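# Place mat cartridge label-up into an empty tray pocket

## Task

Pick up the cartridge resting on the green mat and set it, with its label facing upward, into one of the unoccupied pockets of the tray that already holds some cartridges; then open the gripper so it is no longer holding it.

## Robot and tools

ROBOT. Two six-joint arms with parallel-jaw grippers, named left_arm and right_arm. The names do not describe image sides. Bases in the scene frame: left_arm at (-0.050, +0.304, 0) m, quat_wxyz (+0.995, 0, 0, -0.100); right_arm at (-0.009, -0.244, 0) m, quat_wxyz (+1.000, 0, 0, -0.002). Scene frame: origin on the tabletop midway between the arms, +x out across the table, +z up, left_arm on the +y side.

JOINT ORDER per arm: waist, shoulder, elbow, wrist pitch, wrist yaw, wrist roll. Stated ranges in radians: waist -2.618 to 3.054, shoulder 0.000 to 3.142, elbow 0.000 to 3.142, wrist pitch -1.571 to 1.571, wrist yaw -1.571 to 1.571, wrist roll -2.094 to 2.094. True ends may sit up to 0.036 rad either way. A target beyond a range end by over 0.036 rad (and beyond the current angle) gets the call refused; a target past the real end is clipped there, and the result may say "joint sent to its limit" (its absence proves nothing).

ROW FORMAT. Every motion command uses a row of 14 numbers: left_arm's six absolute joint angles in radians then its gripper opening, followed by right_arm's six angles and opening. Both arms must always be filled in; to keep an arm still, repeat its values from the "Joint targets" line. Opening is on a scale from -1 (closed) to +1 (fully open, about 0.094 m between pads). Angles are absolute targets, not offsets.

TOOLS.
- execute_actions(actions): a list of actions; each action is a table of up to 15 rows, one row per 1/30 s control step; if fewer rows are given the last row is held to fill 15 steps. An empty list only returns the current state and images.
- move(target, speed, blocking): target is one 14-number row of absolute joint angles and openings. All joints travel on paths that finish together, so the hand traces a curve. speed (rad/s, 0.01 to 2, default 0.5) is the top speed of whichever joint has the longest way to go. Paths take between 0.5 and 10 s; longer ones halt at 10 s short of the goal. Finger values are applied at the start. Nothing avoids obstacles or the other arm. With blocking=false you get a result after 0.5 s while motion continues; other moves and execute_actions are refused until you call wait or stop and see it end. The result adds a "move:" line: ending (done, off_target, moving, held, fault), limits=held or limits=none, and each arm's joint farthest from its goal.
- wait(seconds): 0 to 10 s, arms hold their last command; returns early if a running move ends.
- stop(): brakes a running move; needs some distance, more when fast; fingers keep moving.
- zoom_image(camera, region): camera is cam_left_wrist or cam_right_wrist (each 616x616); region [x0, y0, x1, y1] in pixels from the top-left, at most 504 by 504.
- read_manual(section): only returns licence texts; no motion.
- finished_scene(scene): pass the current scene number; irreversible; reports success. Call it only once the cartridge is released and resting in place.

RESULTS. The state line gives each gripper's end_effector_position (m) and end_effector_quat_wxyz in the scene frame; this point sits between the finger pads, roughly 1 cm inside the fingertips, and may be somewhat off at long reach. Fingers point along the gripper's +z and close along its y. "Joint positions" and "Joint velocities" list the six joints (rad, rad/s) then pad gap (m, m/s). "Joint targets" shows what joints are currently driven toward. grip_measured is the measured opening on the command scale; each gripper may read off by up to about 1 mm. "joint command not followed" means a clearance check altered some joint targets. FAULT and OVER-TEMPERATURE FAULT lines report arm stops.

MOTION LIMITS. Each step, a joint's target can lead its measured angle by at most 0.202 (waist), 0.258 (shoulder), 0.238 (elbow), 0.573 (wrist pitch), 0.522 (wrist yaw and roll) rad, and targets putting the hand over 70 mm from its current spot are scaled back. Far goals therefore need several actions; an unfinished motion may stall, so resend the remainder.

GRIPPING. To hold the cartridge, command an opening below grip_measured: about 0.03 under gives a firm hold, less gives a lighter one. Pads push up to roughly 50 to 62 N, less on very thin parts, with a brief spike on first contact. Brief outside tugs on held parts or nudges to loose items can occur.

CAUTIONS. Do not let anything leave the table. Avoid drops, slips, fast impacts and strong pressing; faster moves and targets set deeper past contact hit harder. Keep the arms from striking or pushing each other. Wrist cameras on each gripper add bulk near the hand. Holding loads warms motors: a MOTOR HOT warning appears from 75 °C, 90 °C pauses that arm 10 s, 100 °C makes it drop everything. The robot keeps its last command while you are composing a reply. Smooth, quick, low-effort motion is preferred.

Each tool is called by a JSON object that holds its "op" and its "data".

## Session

{"op": "execute_actions", "data": {"actions": []}}

Scene clock: 0.00 s.
left_arm: end_effector_position=(+0.5162, +0.1365, +0.3803) grip_measured=+1.000 end_effector_quat_wxyz=(+0.666, +0.138, +0.727, -0.097) | right_arm: end_effector_position=(+0.3140, +0.0660, +0.1981) grip_measured=+1.000 end_effector_quat_wxyz=(-0.328, +0.552, -0.504, +0.578)
Joint names: [waist, shoulder, elbow, wrist pitch, wrist yaw, wrist roll]
Joint positions: left_arm=[-0.069  1.849  1.733  0.021  0.062  0.049  0.094] | right_arm=[ 1.164  1.862  1.151  0.144  1.351 -1.33   0.094]
Joint velocities: left_arm=[ 0.002  0.017  0.002 -0.051 -0.007  0.051  0.   ] | right_arm=[ 0.022  0.007  0.012 -0.022 -0.022 -0.022  0.   ]
Joint targets: left_arm=[-0.069 1.827 1.751 0.040 0.063 0.046] | right_arm=[1.164 1.856 1.157 0.139 1.358 -1.326]

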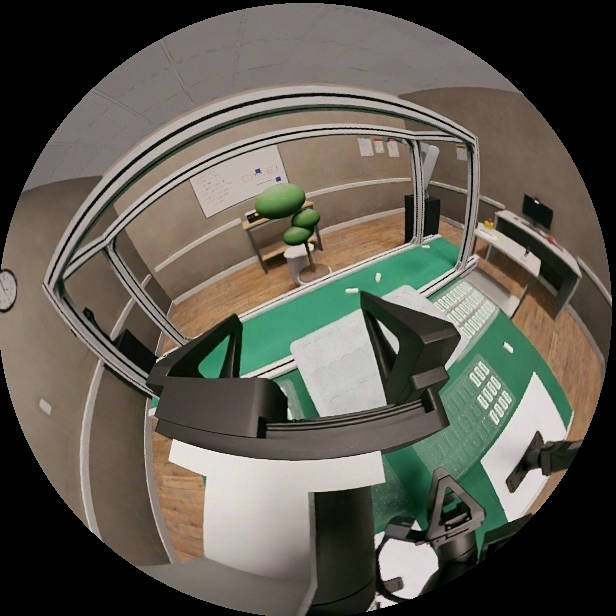

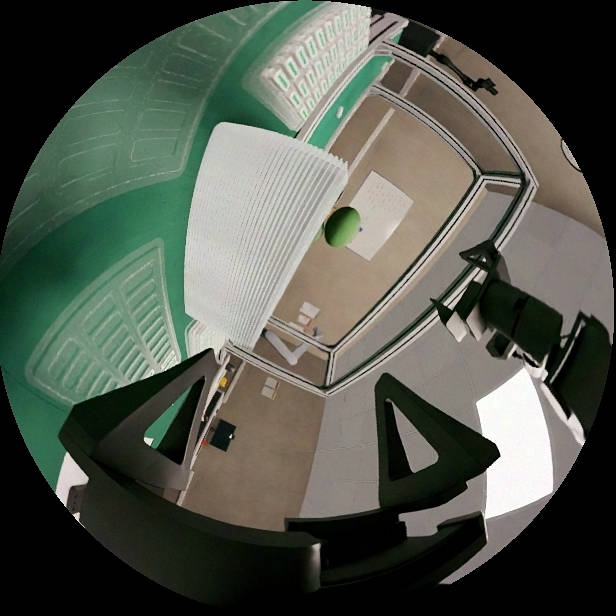

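{"op": "zoom_image", "data": {"camera": "cam_left_wrist", "region": [400, 270, 600, 500]}}

{"op": "zoom_image", "data": {"camera": "cam_left_wrist", "region": [480, 325, 540, 375]}}

Region (400, 270, 600, 500) of cam_left_wrist's 616x616 image, scaled by 2.191, with more detail than that image has; it fills the left 438 columns of this view, and the rest is white.

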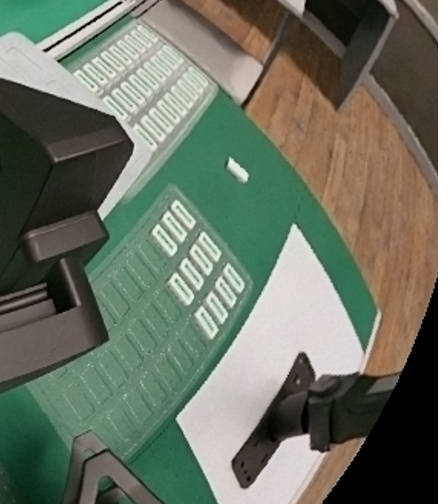

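Region (480, 325, 540, 375) of cam_left_wrist's 616x616 image, scaled by 8.400, with more detail than that image has.

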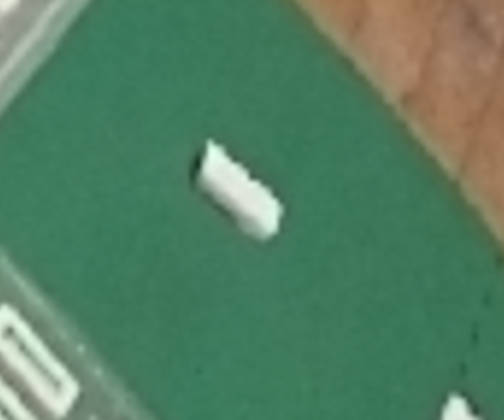

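{"op": "move", "data": {"target": [0.6,1.65,1.2,0.5,0.4,-0.6,0,0.4,1.35,1.05,-1.27,0,0,1], "speed": 1.2}}

{"op": "move", "data": {"target": [0.5,1.615,0.70,0.97,1.4,-1.57,0,-0.58,1.87,1.59,-1.28,0,0,1], "speed": 1.0}}

Scene clock: 9.83 s.
left_arm: end_effector_position=(+0.4653, +0.4489, +0.3176) grip_measured=+0.003 end_effector_quat_wxyz=(+0.673, -0.214, +0.678, -0.205) | right_arm: end_effector_position=(+0.1936, -0.1584, +0.1104) grip_measured=+1.000 end_effector_quat_wxyz=(+0.002, -0.205, +0.979, -0.006)
Joint names: [waist, shoulder, elbow, wrist pitch, wrist yaw, wrist roll]
Joint positions: left_arm=[ 0.601  1.688  1.205  0.471  0.39  -0.597  0.047] | right_arm=[ 0.407  1.373  1.059 -1.255  0.012 -0.009  0.094]
Joint velocities: left_arm=[-0.007 -0.037  0.007 -0.007 -0.007 -0.022 -0.001] | right_arm=[-0.022  0.002  0.007 -0.007 -0.066 -0.11   0.   ]
Joint targets: left_arm=[0.600 1.650 1.200 0.500 0.400 -0.600] | right_arm=[0.400 1.350 1.050 -1.270 0.000 -0.000]
move: off_target (left_arm, right_arm); limits=none; left_arm: farthest joint: the shoulder, 0.038 radians from its target (0.199 radians at the start); right_arm: farthest joint: the shoulder, 0.023 radians from its target (0.512 radians at the start)

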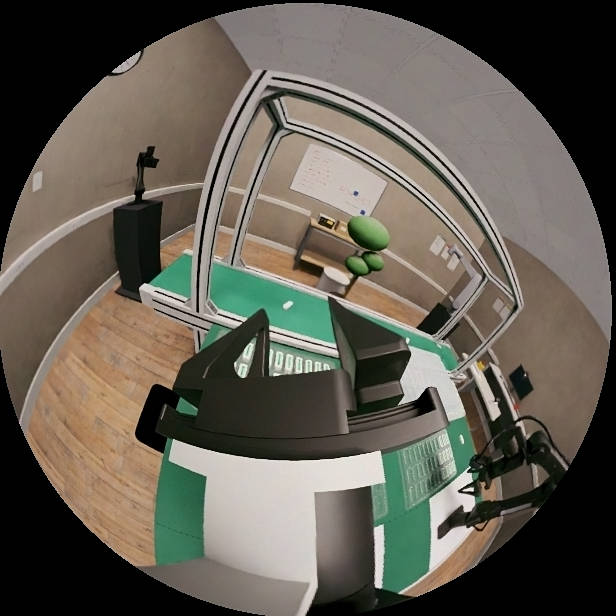

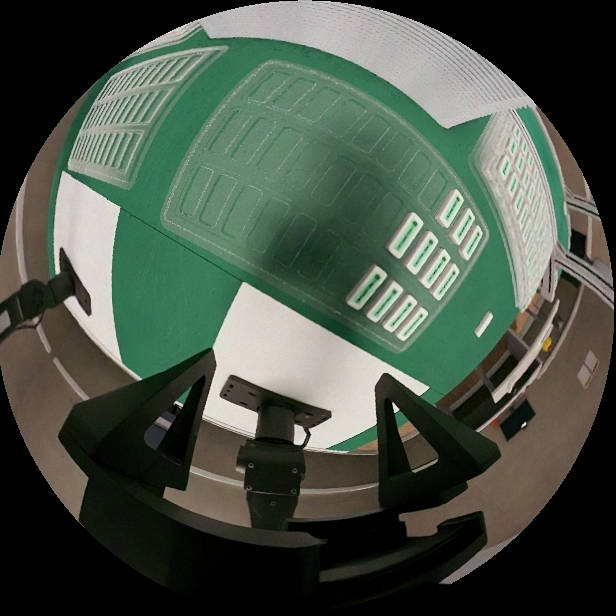

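Scene clock: 11.80 s.
left_arm: end_effector_position=(+0.3229, +0.2378, +0.2173) grip_measured=+0.003 end_effector_quat_wxyz=(+0.167, -0.173, +0.686, -0.687) | right_arm: end_effector_position=(+0.2818, -0.4384, +0.1099) grip_measured=+1.000 end_effector_quat_wxyz=(+0.005, +0.287, +0.958, -0.004)
Joint names: [waist, shoulder, elbow, wrist pitch, wrist yaw, wrist roll]
Joint positions: left_arm=[ 0.505  1.652  0.706  0.94   1.39  -1.572  0.047] | right_arm=[-0.587  1.86   1.567 -1.266  0.005 -0.008  0.094]
Joint velocities: left_arm=[ 0.002 -0.017 -0.002 -0.022  0.007 -0.007  0.   ] | right_arm=[-0.002 -0.007 -0.007 -0.007  0.037 -0.037  0.   ]
Joint targets: left_arm=[0.500 1.615 0.700 0.970 1.400 -1.570] | right_arm=[-0.580 1.870 1.590 -1.280 0.000 0.000]
move: off_target (left_arm, right_arm); limits=none; left_arm: farthest joint: the shoulder, 0.037 radians from its target (0.073 radians at the start); right_arm: farthest joint: the elbow, 0.023 radians from its target (0.531 radians at the start)

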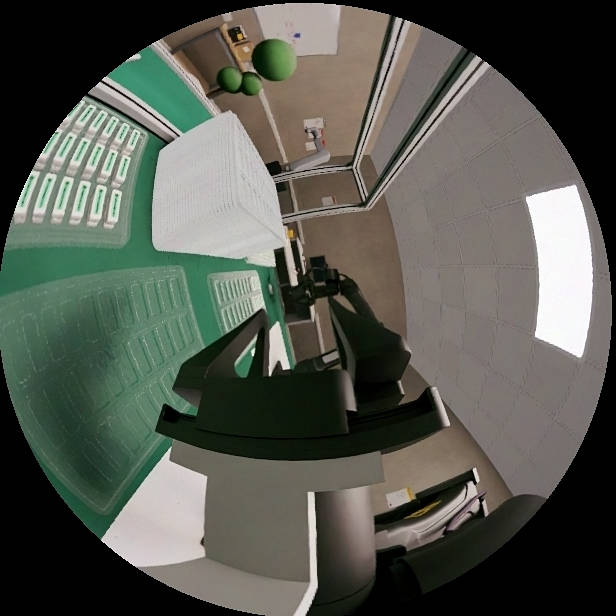

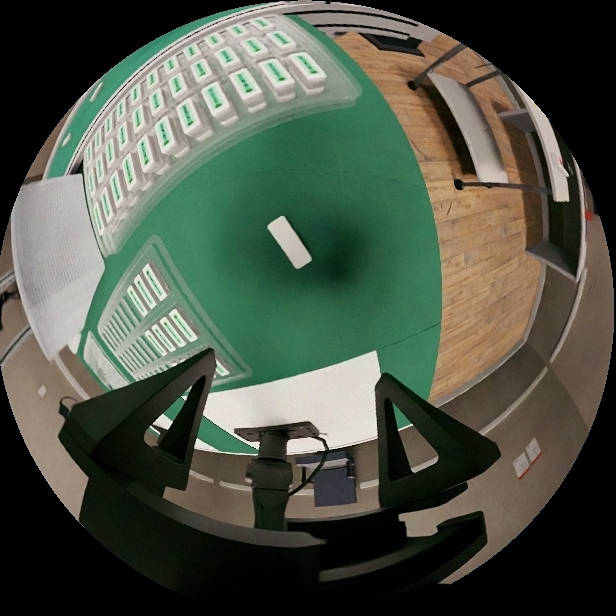

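{"op": "zoom_image", "data": {"camera": "cam_right_wrist", "region": [240, 200, 340, 285]}}

Region (240, 200, 340, 285) of cam_right_wrist's 616x616 image, scaled by 5.040, with more detail than that image has; it fills the top 428 rows of this view, and the rest is white.

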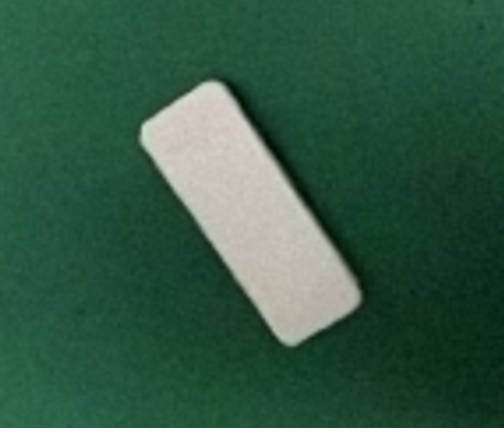

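{"op": "move", "data": {"target": [0.5,1.615,0.70,0.97,1.4,-1.57,0,-0.543,2.124,1.632,-1.055,0,0.875,0.8], "speed": 0.9}}

{"op": "zoom_image", "data": {"camera": "cam_right_wrist", "region": [200, 310, 400, 430]}}

Scene clock: 25.53 s.
left_arm: end_effector_position=(+0.3229, +0.2378, +0.2173) grip_measured=+0.003 end_effector_quat_wxyz=(+0.166, -0.174, +0.686, -0.687) | right_arm: end_effector_position=(+0.3301, -0.4532, +0.0288) grip_measured=+0.802 end_effector_quat_wxyz=(-0.002, +0.652, +0.758, -0.003)
Joint names: [waist, shoulder, elbow, wrist pitch, wrist yaw, wrist roll]
Joint positions: left_arm=[ 0.505  1.652  0.706  0.94   1.39  -1.575  0.047] | right_arm=[-0.55   2.116  1.607 -1.066  0.005  0.866  0.085]
Joint velocities: left_arm=[-0.007 -0.012 -0.012 -0.037  0.081  0.037  0.001] | right_arm=[-0.012 -0.027 -0.007 -0.022 -0.007  0.022 -0.001]
Joint targets: left_arm=[0.500 1.615 0.700 0.970 1.400 -1.570] | right_arm=[-0.543 2.124 1.632 -1.055 0.000 0.875]
move: off_target (left_arm, right_arm); limits=none; left_arm: farthest joint: the shoulder, 0.037 radians from its target (0.037 radians at the start); right_arm: farthest joint: the elbow, 0.025 radians from its target (0.065 radians at the start)

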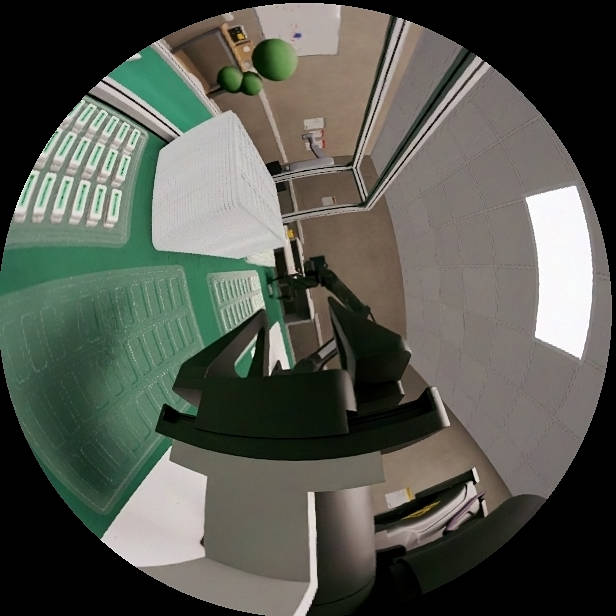

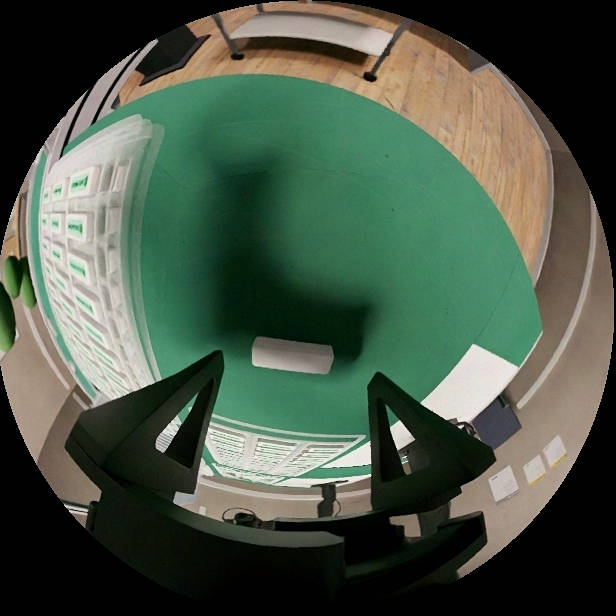

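Region (200, 310, 400, 430) of cam_right_wrist's 616x616 image, scaled by 2.520, with more detail than that image has; it fills the top 302 rows of this view, and the rest is white.

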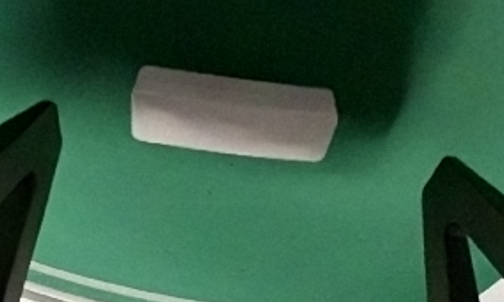

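{"op": "move", "data": {"target": [0.5,1.615,0.70,0.97,1.4,-1.57,0,-0.530,2.144,1.560,-0.994,0,0.825,0.4], "speed": 0.1}}

{"op": "zoom_image", "data": {"camera": "cam_right_wrist", "region": [200, 310, 400, 430]}}

Scene clock: 31.60 s.
left_arm: end_effector_position=(+0.3229, +0.2378, +0.2173) grip_measured=+0.003 end_effector_quat_wxyz=(+0.165, -0.174, +0.686, -0.687) | right_arm: end_effector_position=(+0.3337, -0.4493, +0.0130) grip_measured=+0.402 end_effector_quat_wxyz=(+0.001, +0.634, +0.773, -0.002)
Joint names: [waist, shoulder, elbow, wrist pitch, wrist yaw, wrist roll]
Joint positions: left_arm=[ 0.505  1.652  0.706  0.94   1.39  -1.577  0.047] | right_arm=[-0.537  2.133  1.568 -1.006  0.005  0.834  0.066]
Joint velocities: left_arm=[ 0.007  0.002 -0.012 -0.11  -0.007 -0.022 -0.   ] | right_arm=[ 0.007  0.007 -0.017  0.066  0.007 -0.051 -0.   ]
Joint targets: left_arm=[0.500 1.615 0.700 0.970 1.400 -1.570] | right_arm=[-0.530 2.144 1.560 -0.994 0.000 0.825]
move: off_target (left_arm); limits=none; left_arm: farthest joint: the shoulder, 0.037 radians from its target (0.037 radians at the start); right_arm: farthest joint: the wrist pitch, 0.012 radians from its target (0.072 radians at the start)

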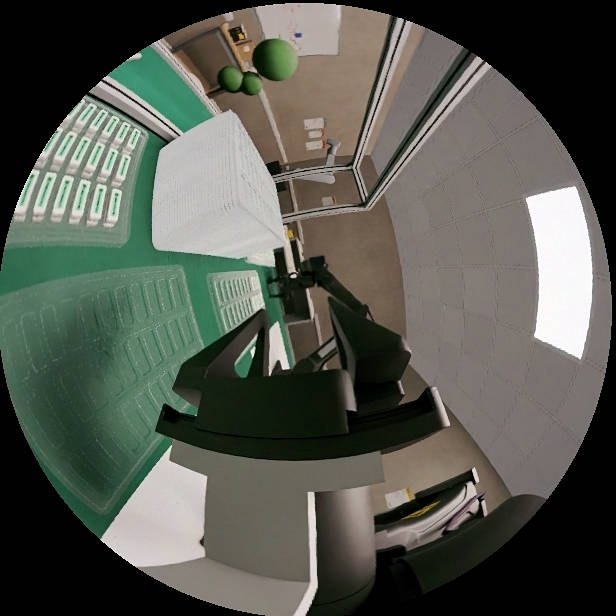

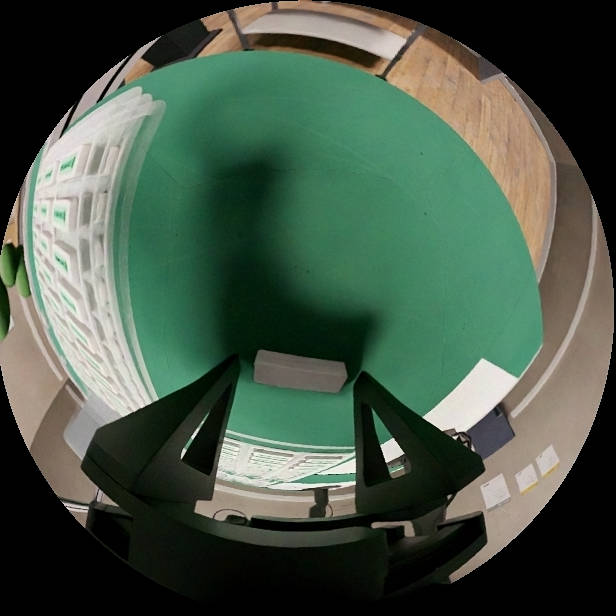

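Region (200, 310, 400, 430) of cam_right_wrist's 616x616 image, scaled by 2.520, with more detail than that image has; it fills the top 302 rows of this view, and the rest is white.

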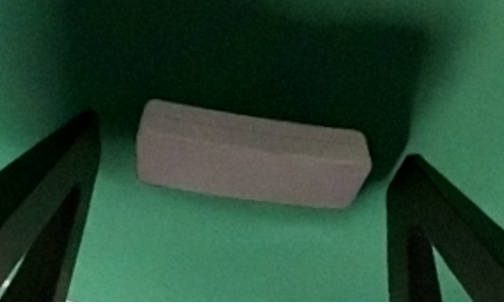

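{"op": "execute_actions", "data": {"actions": [[[0.5,1.615,0.70,0.97,1.4,-1.57,0,-0.530,2.144,1.560,-0.994,0,0.825,0.2],[0.5,1.615,0.70,0.97,1.4,-1.57,0,-0.530,2.144,1.560,-0.994,0,0.825,0.1],[0.5,1.615,0.70,0.97,1.4,-1.57,0,-0.530,2.144,1.560,-0.994,0,0.825,0.05],[0.5,1.615,0.70,0.97,1.4,-1.57,0,-0.530,2.144,1.560,-0.994,0,0.825,0.02],[0.5,1.615,0.70,0.97,1.4,-1.57,0,-0.530,2.144,1.560,-0.994,0,0.825,0.0],[0.5,1.615,0.70,0.97,1.4,-1.57,0,-0.530,2.144,1.560,-0.994,0,0.825,-0.02],[0.5,1.615,0.70,0.97,1.4,-1.57,0,-0.530,2.14,1.560,-0.994,0,0.825,-0.04],[0.5,1.615,0.70,0.97,1.4,-1.57,0,-0.530,2.135,1.560,-0.994,0,0.825,-0.055],[0.5,1.615,0.70,0.97,1.4,-1.57,0,-0.530,2.13,1.560,-0.994,0,0.825,-0.055],[0.5,1.615,0.70,0.97,1.4,-1.57,0,-0.530,2.125,1.560,-0.994,0,0.825,-0.055],[0.5,1.615,0.70,0.97,1.4,-1.57,0,-0.530,2.115,1.560,-0.994,0,0.825,-0.055],[0.5,1.615,0.70,0.97,1.4,-1.57,0,-0.530,2.10,1.560,-0.994,0,0.825,-0.055],[0.5,1.615,0.70,0.97,1.4,-1.57,0,-0.530,2.085,1.560,-0.994,0,0.825,-0.055],[0.5,1.615,0.70,0.97,1.4,-1.57,0,-0.530,2.07,1.560,-0.994,0,0.825,-0.055],[0.5,1.615,0.70,0.97,1.4,-1.57,0,-0.530,2.055,1.560,-0.994,0,0.825,-0.055]]]}}

Scene clock: 39.07 s.
left_arm: end_effector_position=(+0.3228, +0.2377, +0.2173) grip_measured=+0.003 end_effector_quat_wxyz=(+0.165, -0.174, +0.686, -0.687) | right_arm: end_effector_position=(+0.3344, -0.4498, +0.0177) grip_measured=-0.029 end_effector_quat_wxyz=(+0.007, +0.634, +0.773, -0.002)
Joint names: [waist, shoulder, elbow, wrist pitch, wrist yaw, wrist roll]
Joint positions: left_arm=[ 0.505  1.652  0.706  0.94   1.391 -1.577  0.047] | right_arm=[-0.537  2.119  1.565 -1.004  0.005  0.833  0.046]
Joint velocities: left_arm=[-0.002 -0.002 -0.002 -0.007 -0.022  0.007  0.   ] | right_arm=[ 0.012 -0.242 -0.09  -0.007 -0.066 -0.037  0.   ]
Joint targets: left_arm=[0.500 1.615 0.700 0.970 1.400 -1.570] | right_arm=[-0.530 2.055 1.560 -0.994 -0.000 0.825]

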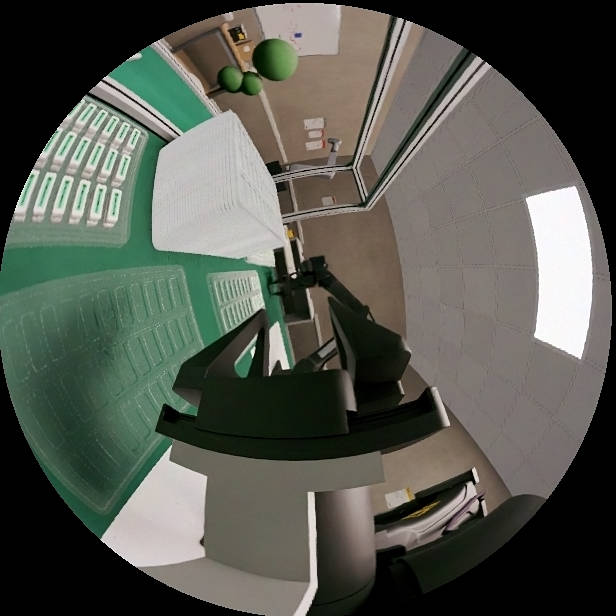

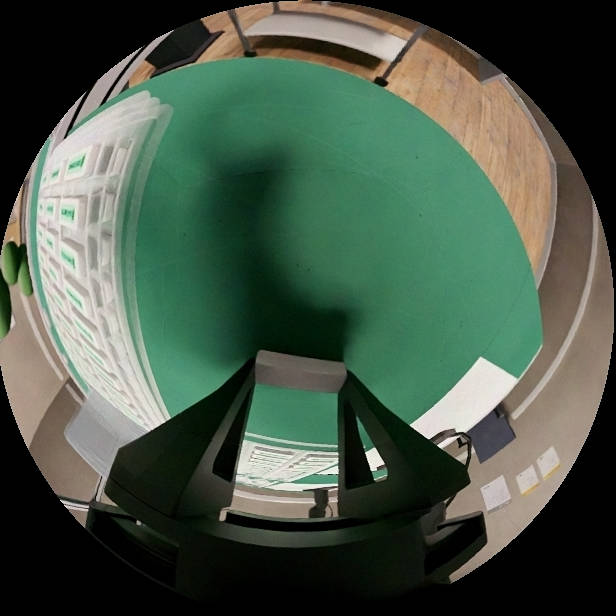

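{"op": "move", "data": {"target": [0.15,1.66,0.74,0.97,1.5,-1.56,0,-0.3,1.4,0.9,-0.8,-1.0,0.4,-0.06], "speed": 1.0}}

{"op": "move", "data": {"target": [-0.07,1.702,0.78,0.995,1.285,-1.55,-0.2,0.257,1.534,0.565,0.95,-1.33,-0.015,-0.06], "speed": 1.1}}

Scene clock: 43.77 s.
left_arm: end_effector_position=(+0.2598, +0.1124, +0.2175) grip_measured=+0.003 end_effector_quat_wxyz=(+0.007, -0.017, +0.707, -0.707) | right_arm: end_effector_position=(+0.2888, -0.1829, +0.1460) grip_measured=-0.029 end_effector_quat_wxyz=(+0.083, +0.256, +0.841, +0.470)
Joint names: [waist, shoulder, elbow, wrist pitch, wrist yaw, wrist roll]
Joint positions: left_arm=[ 0.155  1.652  0.706  0.941  1.49  -1.578  0.047] | right_arm=[-0.306  1.425  0.909 -0.811 -0.975  0.412  0.046]
Joint velocities: left_arm=[-0.012 -0.002  0.012  0.037  0.037  0.022  0.   ] | right_arm=[-0.012  0.002 -0.012 -0.022 -0.022 -0.007 -0.001]
Joint targets: left_arm=[0.150 1.660 0.740 0.970 1.500 -1.560] | right_arm=[-0.300 1.400 0.900 -0.800 -1.000 0.400]
move: off_target (left_arm, right_arm); limits=none; left_arm: farthest joint: the elbow, 0.034 radians from its target (0.034 radians at the start); right_arm: farthest joint: the shoulder, 0.025 radians from its target (0.673 radians at the start)

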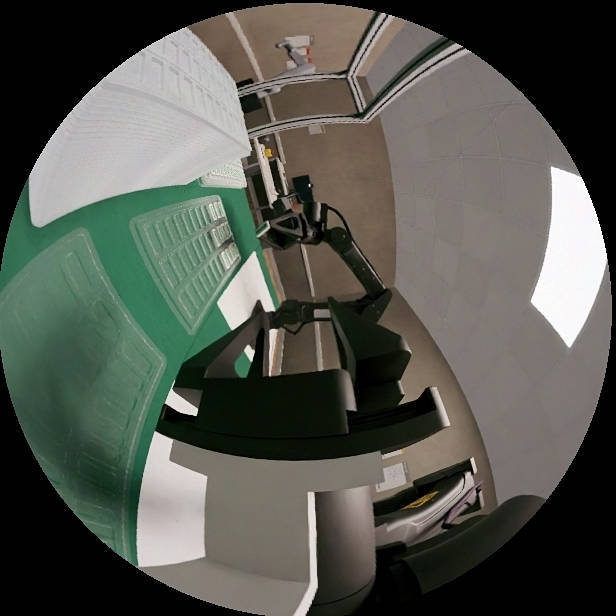

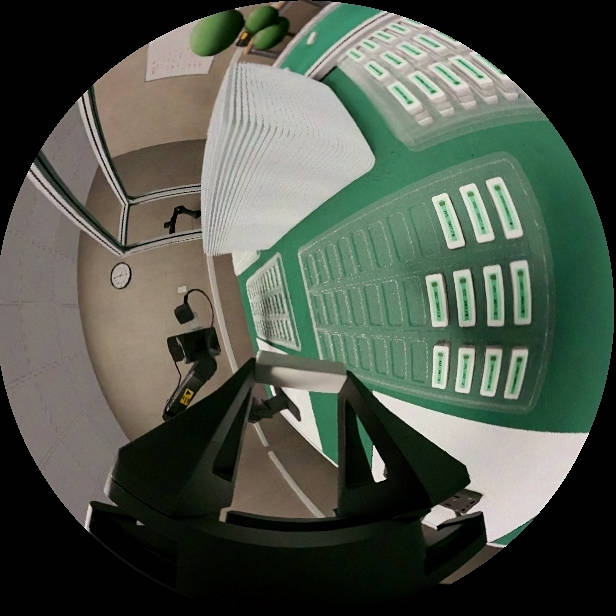

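Scene clock: 46.30 s.
left_arm: end_effector_position=(+0.2561, +0.0441, +0.2158) grip_measured=-0.197 end_effector_quat_wxyz=(+0.008, -0.000, +0.706, -0.708) | right_arm: end_effector_position=(+0.2523, +0.0014, +0.2194) grip_measured=-0.029 end_effector_quat_wxyz=(+0.503, -0.501, +0.499, +0.497)
Joint names: [waist, shoulder, elbow, wrist pitch, wrist yaw, wrist roll]
Joint positions: left_arm=[-0.064  1.699  0.743  0.964  1.295 -1.568  0.038] | right_arm=[ 0.251  1.517  0.575  0.942 -1.318 -0.007  0.046]
Joint velocities: left_arm=[-0.007  0.022  0.007  0.007  0.051 -0.007 -0.001] | right_arm=[ 0.007 -0.007 -0.017  0.007 -0.007  0.022 -0.   ]
Joint targets: left_arm=[-0.070 1.702 0.780 0.995 1.285 -1.550] | right_arm=[0.257 1.534 0.565 0.950 -1.330 -0.015]
move: off_target (left_arm); limits=none; left_arm: farthest joint: the elbow, 0.037 radians from its target (0.074 radians at the start); right_arm: farthest joint: the shoulder, 0.017 radians from its target (0.109 radians at the start)

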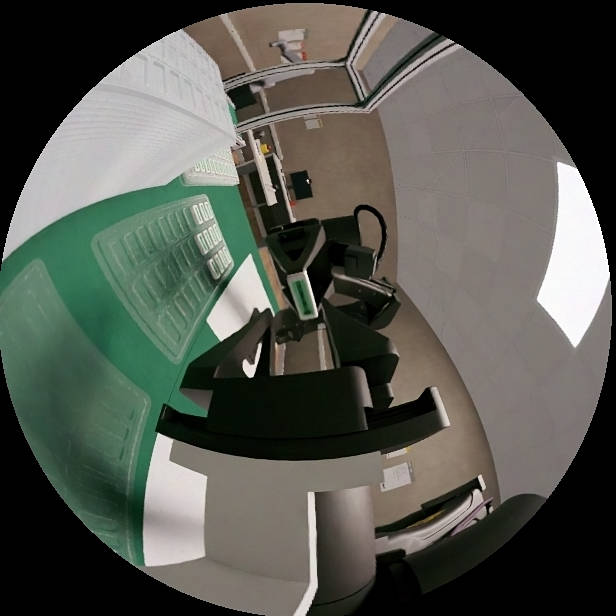

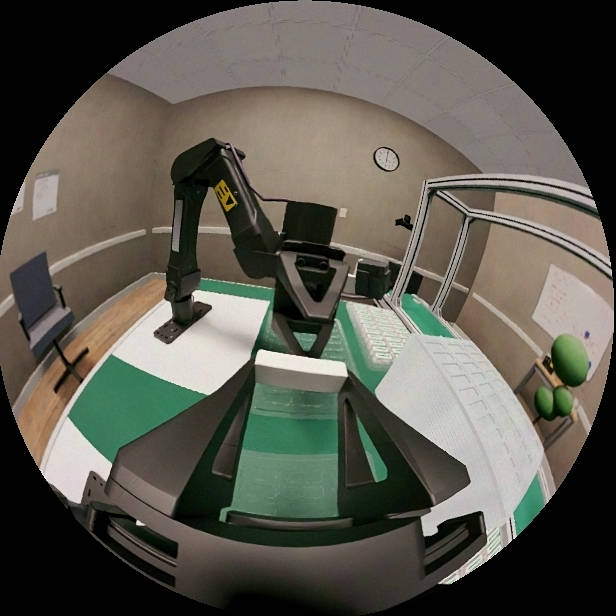

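Lower right ~3 mm and advance left.

{"op": "move", "data": {"target": [-0.167,1.702,0.78,0.995,1.19,-1.55,-0.4,0.257,1.545,0.565,0.95,-1.33,-0.015,-0.06], "speed": 0.15}}

{"op": "zoom_image", "data": {"camera": "cam_right_wrist", "region": [220, 270, 390, 420]}}

{"op": "zoom_image", "data": {"camera": "cam_left_wrist", "region": [230, 230, 380, 380]}}

Scene clock: 49.90 s.
left_arm: end_effector_position=(+0.2460, +0.0148, +0.2158) grip_measured=-0.397 end_effector_quat_wxyz=(+0.006, +0.001, +0.706, -0.708) | right_arm: end_effector_position=(+0.2534, +0.0017, +0.2160) grip_measured=-0.029 end_effector_quat_wxyz=(+0.500, -0.499, +0.502, +0.499)
Joint names: [waist, shoulder, elbow, wrist pitch, wrist yaw, wrist roll]
Joint positions: left_arm=[-0.162  1.699  0.743  0.963  1.2   -1.568  0.028] | right_arm=[ 0.251  1.53   0.575  0.945 -1.319 -0.007  0.046]
Joint velocities: left_arm=[-0.002 -0.002 -0.002 -0.051 -0.066 -0.037 -0.001] | right_arm=[-0.002 -0.002 -0.012 -0.066  0.007 -0.051 -0.001]
Joint targets: left_arm=[-0.167 1.702 0.780 0.995 1.190 -1.550] | right_arm=[0.257 1.545 0.565 0.950 -1.330 -0.015]
move: off_target (left_arm); limits=none; left_arm: farthest joint: the elbow, 0.037 radians from its target (0.037 radians at the start); right_arm: farthest joint: the shoulder, 0.015 radians from its target (0.028 radians at the start)

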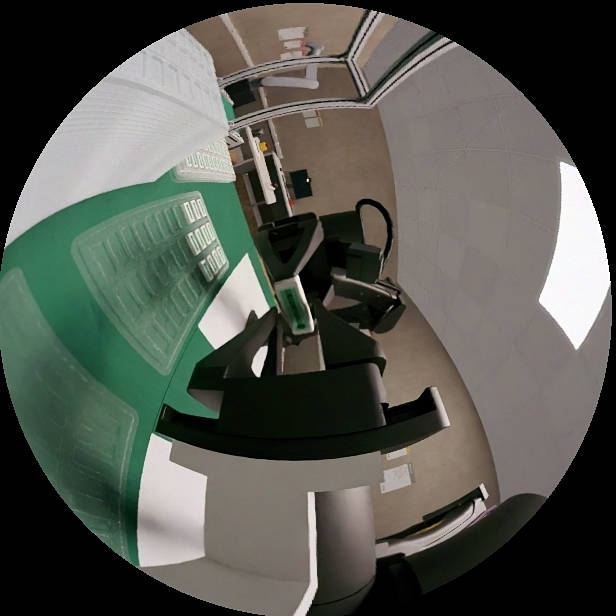

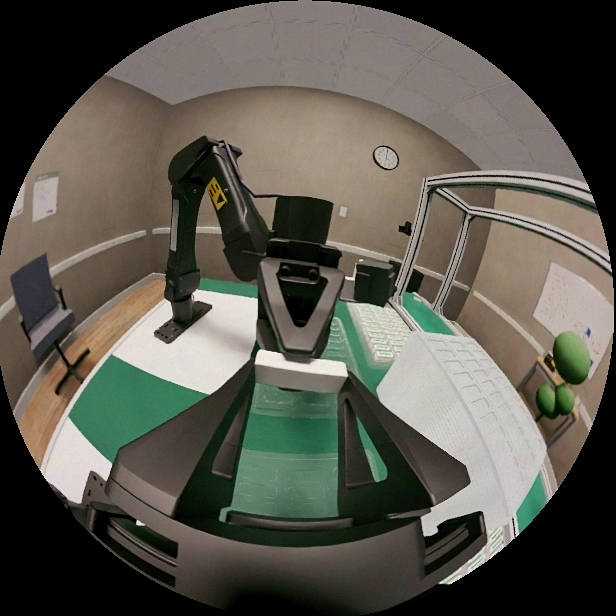

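Region (220, 270, 390, 420) of cam_right_wrist's 616x616 image, scaled by 2.965, with more detail than that image has; it fills the top 445 rows of this view, and the rest is white.

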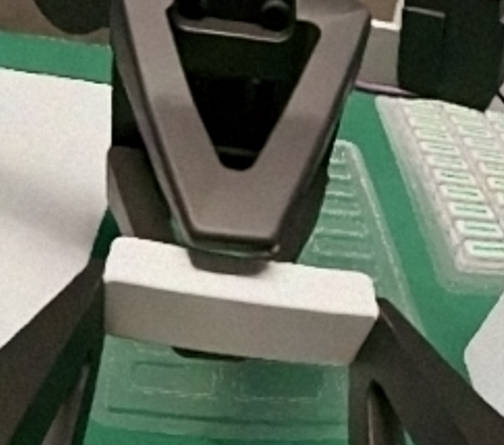

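Region (230, 230, 380, 380) of cam_left_wrist's 616x616 image, scaled by 3.360, with more detail than that image has.

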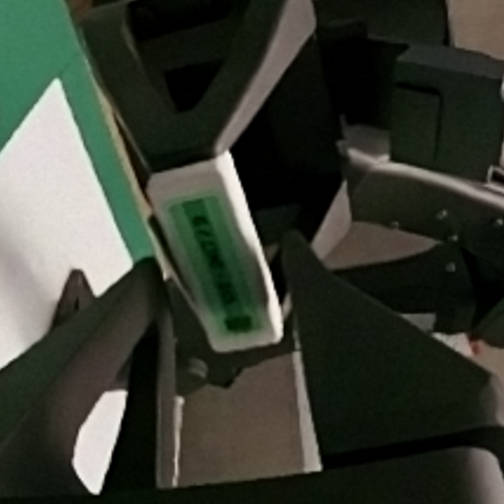

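{"op": "execute_actions", "data": {"actions": [[[-0.167,1.702,0.78,0.975,1.19,-1.55,-0.5,0.257,1.545,0.565,0.95,-1.33,-0.015,-0.06],[-0.167,1.702,0.78,0.975,1.19,-1.55,-0.56,0.257,1.545,0.565,0.95,-1.33,-0.015,-0.06],[-0.167,1.702,0.78,0.975,1.19,-1.55,-0.59,0.257,1.545,0.565,0.95,-1.33,-0.015,-0.06],[-0.167,1.702,0.78,0.975,1.19,-1.55,-0.61,0.257,1.545,0.565,0.95,-1.33,-0.015,-0.06],[-0.167,1.702,0.78,0.975,1.19,-1.55,-0.63,0.257,1.545,0.565,0.95,-1.33,-0.015,-0.06],[-0.167,1.702,0.78,0.975,1.19,-1.55,-0.65,0.257,1.545,0.565,0.95,-1.33,-0.015,-0.06],[-0.167,1.702,0.78,0.975,1.19,-1.55,-0.67,0.257,1.545,0.565,0.95,-1.33,-0.015,-0.06],[-0.167,1.702,0.78,0.975,1.19,-1.55,-0.685,0.257,1.545,0.565,0.95,-1.33,-0.015,-0.06],[-0.167,1.702,0.78,0.975,1.19,-1.55,-0.70,0.257,1.545,0.565,0.95,-1.33,-0.015,-0.06]]]}}

{"op": "zoom_image", "data": {"camera": "cam_right_wrist", "region": [220, 270, 390, 420]}}

Scene clock: 53.90 s.
left_arm: end_effector_position=(+0.2461, +0.0148, +0.2156) grip_measured=-0.668 end_effector_quat_wxyz=(+0.006, -0.000, +0.706, -0.708) | right_arm: end_effector_position=(+0.2534, +0.0017, +0.2160) grip_measured=-0.029 end_effector_quat_wxyz=(+0.502, -0.501, +0.500, +0.497)
Joint names: [waist, shoulder, elbow, wrist pitch, wrist yaw, wrist roll]
Joint positions: left_arm=[-0.162  1.699  0.743  0.962  1.2   -1.568  0.016] | right_arm=[ 0.251  1.53   0.575  0.945 -1.319 -0.015  0.046]
Joint velocities: left_arm=[ 0.022 -0.022  0.017  0.051 -0.051 -0.007 -0.   ] | right_arm=[-0.007  0.002 -0.017 -0.095 -0.022 -0.051  0.001]
Joint targets: left_arm=[-0.167 1.702 0.780 0.975 1.190 -1.550] | right_arm=[0.257 1.545 0.565 0.950 -1.330 -0.015]

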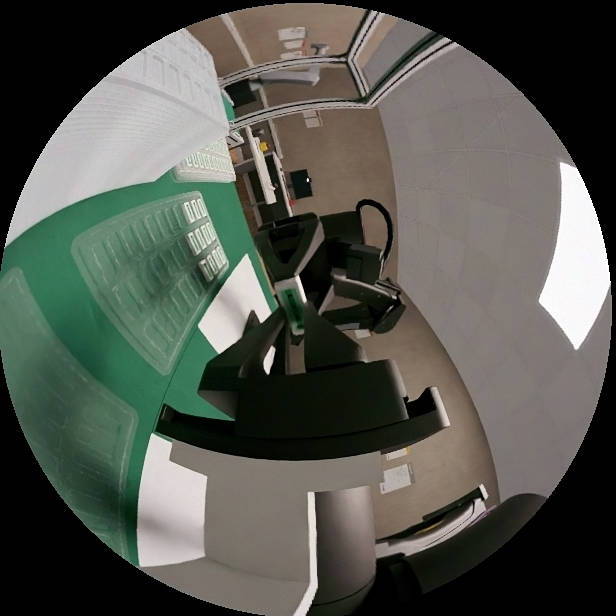

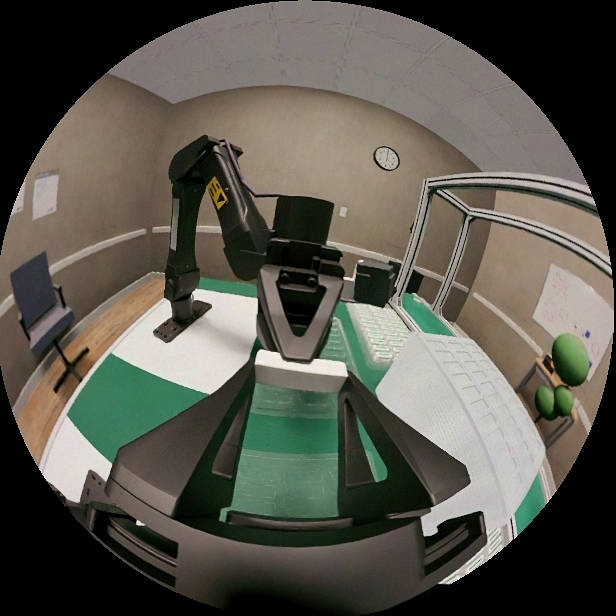

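Region (220, 270, 390, 420) of cam_right_wrist's 616x616 image, scaled by 2.965, with more detail than that image has; it fills the top 445 rows of this view, and the rest is white.

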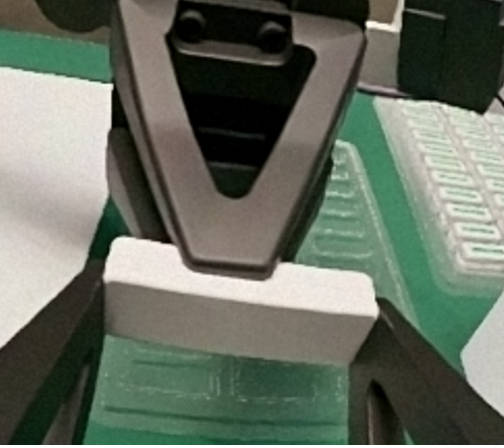

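{"op": "execute_actions", "data": {"actions": [[[-0.167,1.702,0.78,0.975,1.19,-1.55,-0.70,0.257,1.53,0.565,0.95,-1.33,-0.015,0.1],[-0.167,1.702,0.78,0.975,1.19,-1.55,-0.70,0.25,1.53,0.565,0.95,-1.33,-0.015,0.3],[-0.167,1.702,0.78,0.975,1.19,-1.55,-0.70,0.245,1.53,0.565,0.95,-1.33,-0.015,0.5],[-0.167,1.702,0.78,0.975,1.19,-1.55,-0.70,0.245,1.53,0.565,0.95,-1.33,-0.015,0.5],[-0.167,1.702,0.78,0.975,1.19,-1.55,-0.70,0.245,1.53,0.565,0.95,-1.34,-0.015,0.5],[-0.167,1.702,0.78,0.975,1.19,-1.55,-0.70,0.235,1.53,0.565,0.95,-1.355,-0.015,0.5],[-0.167,1.702,0.78,0.975,1.19,-1.55,-0.70,0.22,1.53,0.565,0.95,-1.37,-0.015,0.5],[-0.167,1.702,0.78,0.975,1.19,-1.55,-0.70,0.205,1.53,0.565,0.95,-1.385,-0.015,0.5],[-0.167,1.702,0.78,0.975,1.19,-1.55,-0.70,0.19,1.53,0.565,0.95,-1.40,-0.015,0.5],[-0.167,1.702,0.78,0.975,1.19,-1.55,-0.70,0.17,1.53,0.565,0.95,-1.42,-0.015,0.5],[-0.167,1.702,0.78,0.975,1.19,-1.55,-0.70,0.15,1.53,0.565,0.95,-1.44,-0.015,0.5],[-0.167,1.702,0.78,0.975,1.19,-1.55,-0.70,0.13,1.53,0.565,0.95,-1.46,-0.015,0.5],[-0.167,1.702,0.78,0.975,1.19,-1.55,-0.70,0.11,1.53,0.565,0.95,-1.48,-0.015,0.5],[-0.167,1.702,0.78,0.975,1.19,-1.55,-0.70,0.085,1.53,0.565,0.95,-1.5,-0.015,0.5],[-0.167,1.702,0.78,0.975,1.19,-1.55,-0.70,0.06,1.53,0.565,0.95,-1.5,-0.015,0.5]]]}}

{"op": "move", "data": {"target": [-0.705,1.75,1.25,-0.55,0.3,-1.2,-0.70,-0.7,1.53,0.565,0.95,-1.5,-0.015,0.5], "speed": 1.1}}

{"op": "move", "data": {"target": [-0.705,2.255,2.02,-1.30,-0.01,-0.89,-0.70,-0.7,1.53,0.565,0.95,-1.5,-0.015,0.5], "speed": 0.8}}

Scene clock: 78.43 s.
left_arm: end_effector_position=(+0.2462, +0.0148, +0.2155) grip_measured=-0.668 end_effector_quat_wxyz=(+0.006, -0.000, +0.706, -0.708) | right_arm: end_effector_position=(+0.2654, -0.0365, +0.2162) grip_measured=+0.498 end_effector_quat_wxyz=(+0.509, -0.493, +0.507, +0.490)
Joint names: [waist, shoulder, elbow, wrist pitch, wrist yaw, wrist roll]
Joint positions: left_arm=[-0.162  1.699  0.743  0.961  1.199 -1.568  0.016] | right_arm=[ 0.107  1.53   0.575  0.945 -1.434 -0.015  0.07 ]
Joint velocities: left_arm=[-0.017 -0.022 -0.017 -0.051 -0.037 -0.007  0.001] | right_arm=[-0.667 -0.017 -0.002  0.066 -0.344  0.066  0.001]
Joint targets: left_arm=[-0.167 1.702 0.780 0.975 1.190 -1.550] | right_arm=[0.060 1.530 0.565 0.950 -1.500 -0.015]

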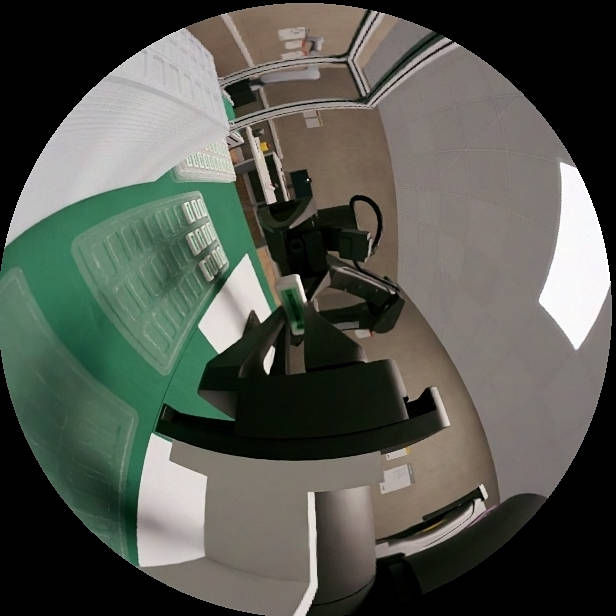

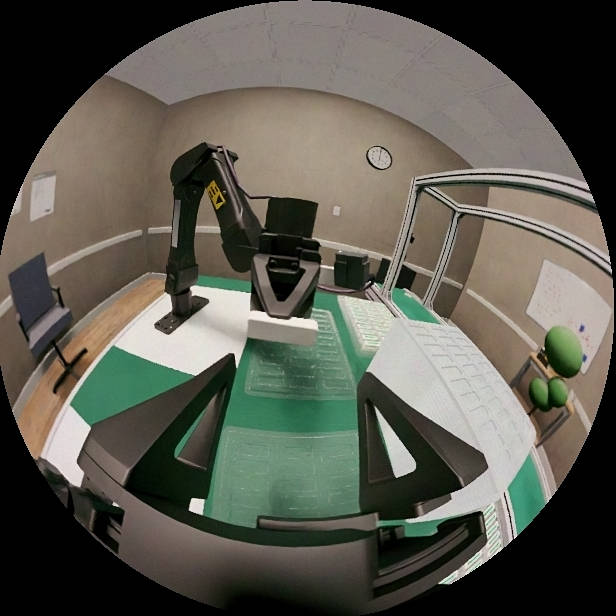

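Scene clock: 80.70 s.
left_arm: end_effector_position=(+0.1670, -0.0582, +0.0915) grip_measured=-0.668 end_effector_quat_wxyz=(-0.017, -0.112, +0.954, -0.278) | right_arm: end_effector_position=(+0.3240, -0.2900, +0.2163) grip_measured=+0.498 end_effector_quat_wxyz=(+0.653, -0.274, +0.652, +0.270)
Joint names: [waist, shoulder, elbow, wrist pitch, wrist yaw, wrist roll]
Joint positions: left_arm=[-0.703  1.749  1.211 -0.554  0.312 -1.214  0.016] | right_arm=[-0.695  1.53   0.575  0.945 -1.488 -0.015  0.07 ]
Joint velocities: left_arm=[-0.012 -0.012  0.002 -0.007  0.037  0.022  0.   ] | right_arm=[-0.002 -0.012  0.002 -0.022  0.022  0.022 -0.001]
Joint targets: left_arm=[-0.705 1.750 1.250 -0.550 0.300 -1.200] | right_arm=[-0.700 1.530 0.565 0.950 -1.500 -0.015]
move: off_target (left_arm); limits=none; left_arm: farthest joint: the elbow, 0.039 radians from its target (0.507 radians at the start); right_arm: farthest joint: the wrist yaw, 0.012 radians from its target (0.066 radians at the start)

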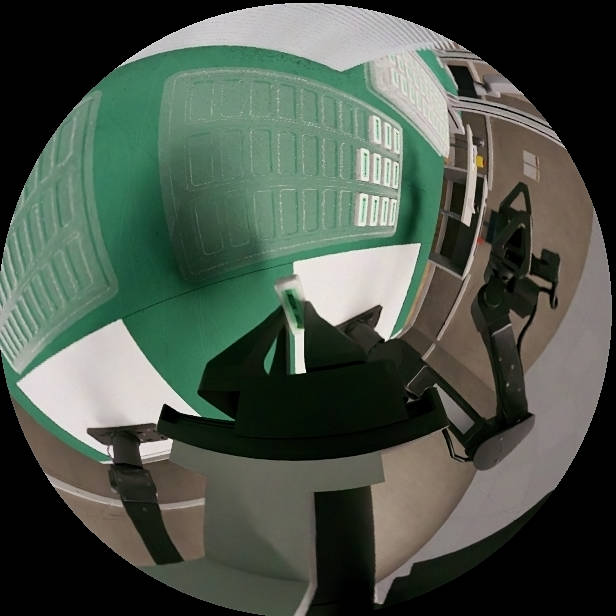

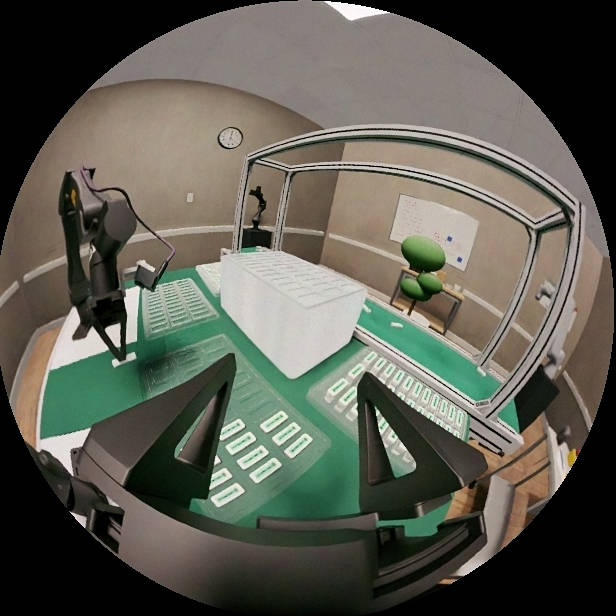

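Scene clock: 82.57 s.
left_arm: end_effector_position=(+0.2215, -0.0413, +0.0628) grip_measured=-0.668 end_effector_quat_wxyz=(-0.005, +0.003, +1.000, +0.000) | right_arm: end_effector_position=(+0.3240, -0.2900, +0.2163) grip_measured=+0.498 end_effector_quat_wxyz=(+0.653, -0.274, +0.652, +0.270)
Joint names: [waist, shoulder, elbow, wrist pitch, wrist yaw, wrist roll]
Joint positions: left_arm=[-0.703  2.264  1.982 -1.296  0.008 -0.897  0.016] | right_arm=[-0.695  1.53   0.575  0.945 -1.488 -0.015  0.07 ]
Joint velocities: left_arm=[-0.007 -0.007  0.002 -0.007 -0.007  0.051 -0.   ] | right_arm=[-0.002  0.012 -0.007 -0.051 -0.051 -0.007 -0.   ]
Joint targets: left_arm=[-0.705 2.255 2.020 -1.300 -0.010 -0.890] | right_arm=[-0.700 1.530 0.565 0.950 -1.500 -0.015]
move: off_target (left_arm); limits=none; left_arm: farthest joint: the elbow, 0.038 radians from its target (0.809 radians at the start); right_arm: farthest joint: the wrist yaw, 0.012 radians from its target (0.012 radians at the start)

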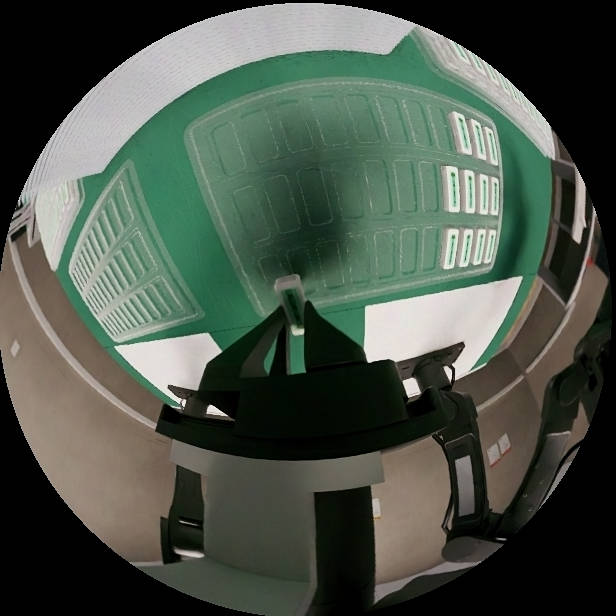

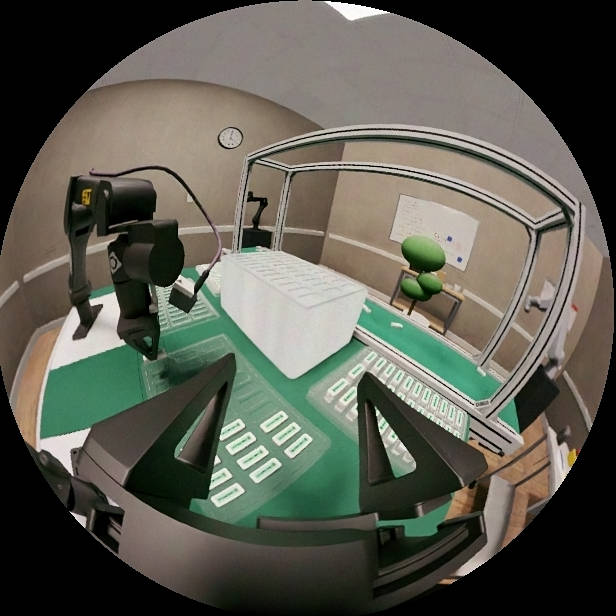

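{"op": "zoom_image", "data": {"camera": "cam_left_wrist", "region": [210, 160, 410, 340]}}

Region (210, 160, 410, 340) of cam_left_wrist's 616x616 image, scaled by 2.520, with more detail than that image has; it fills the top 454 rows of this view, and the rest is white.

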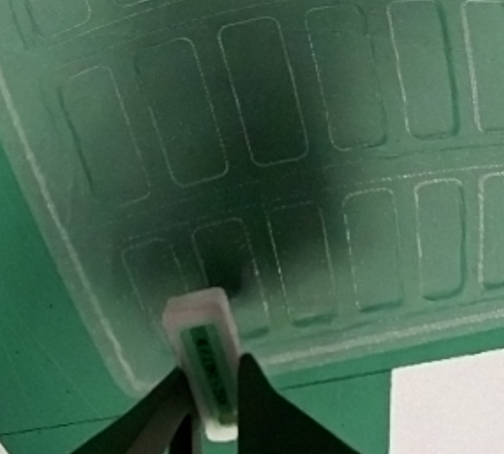

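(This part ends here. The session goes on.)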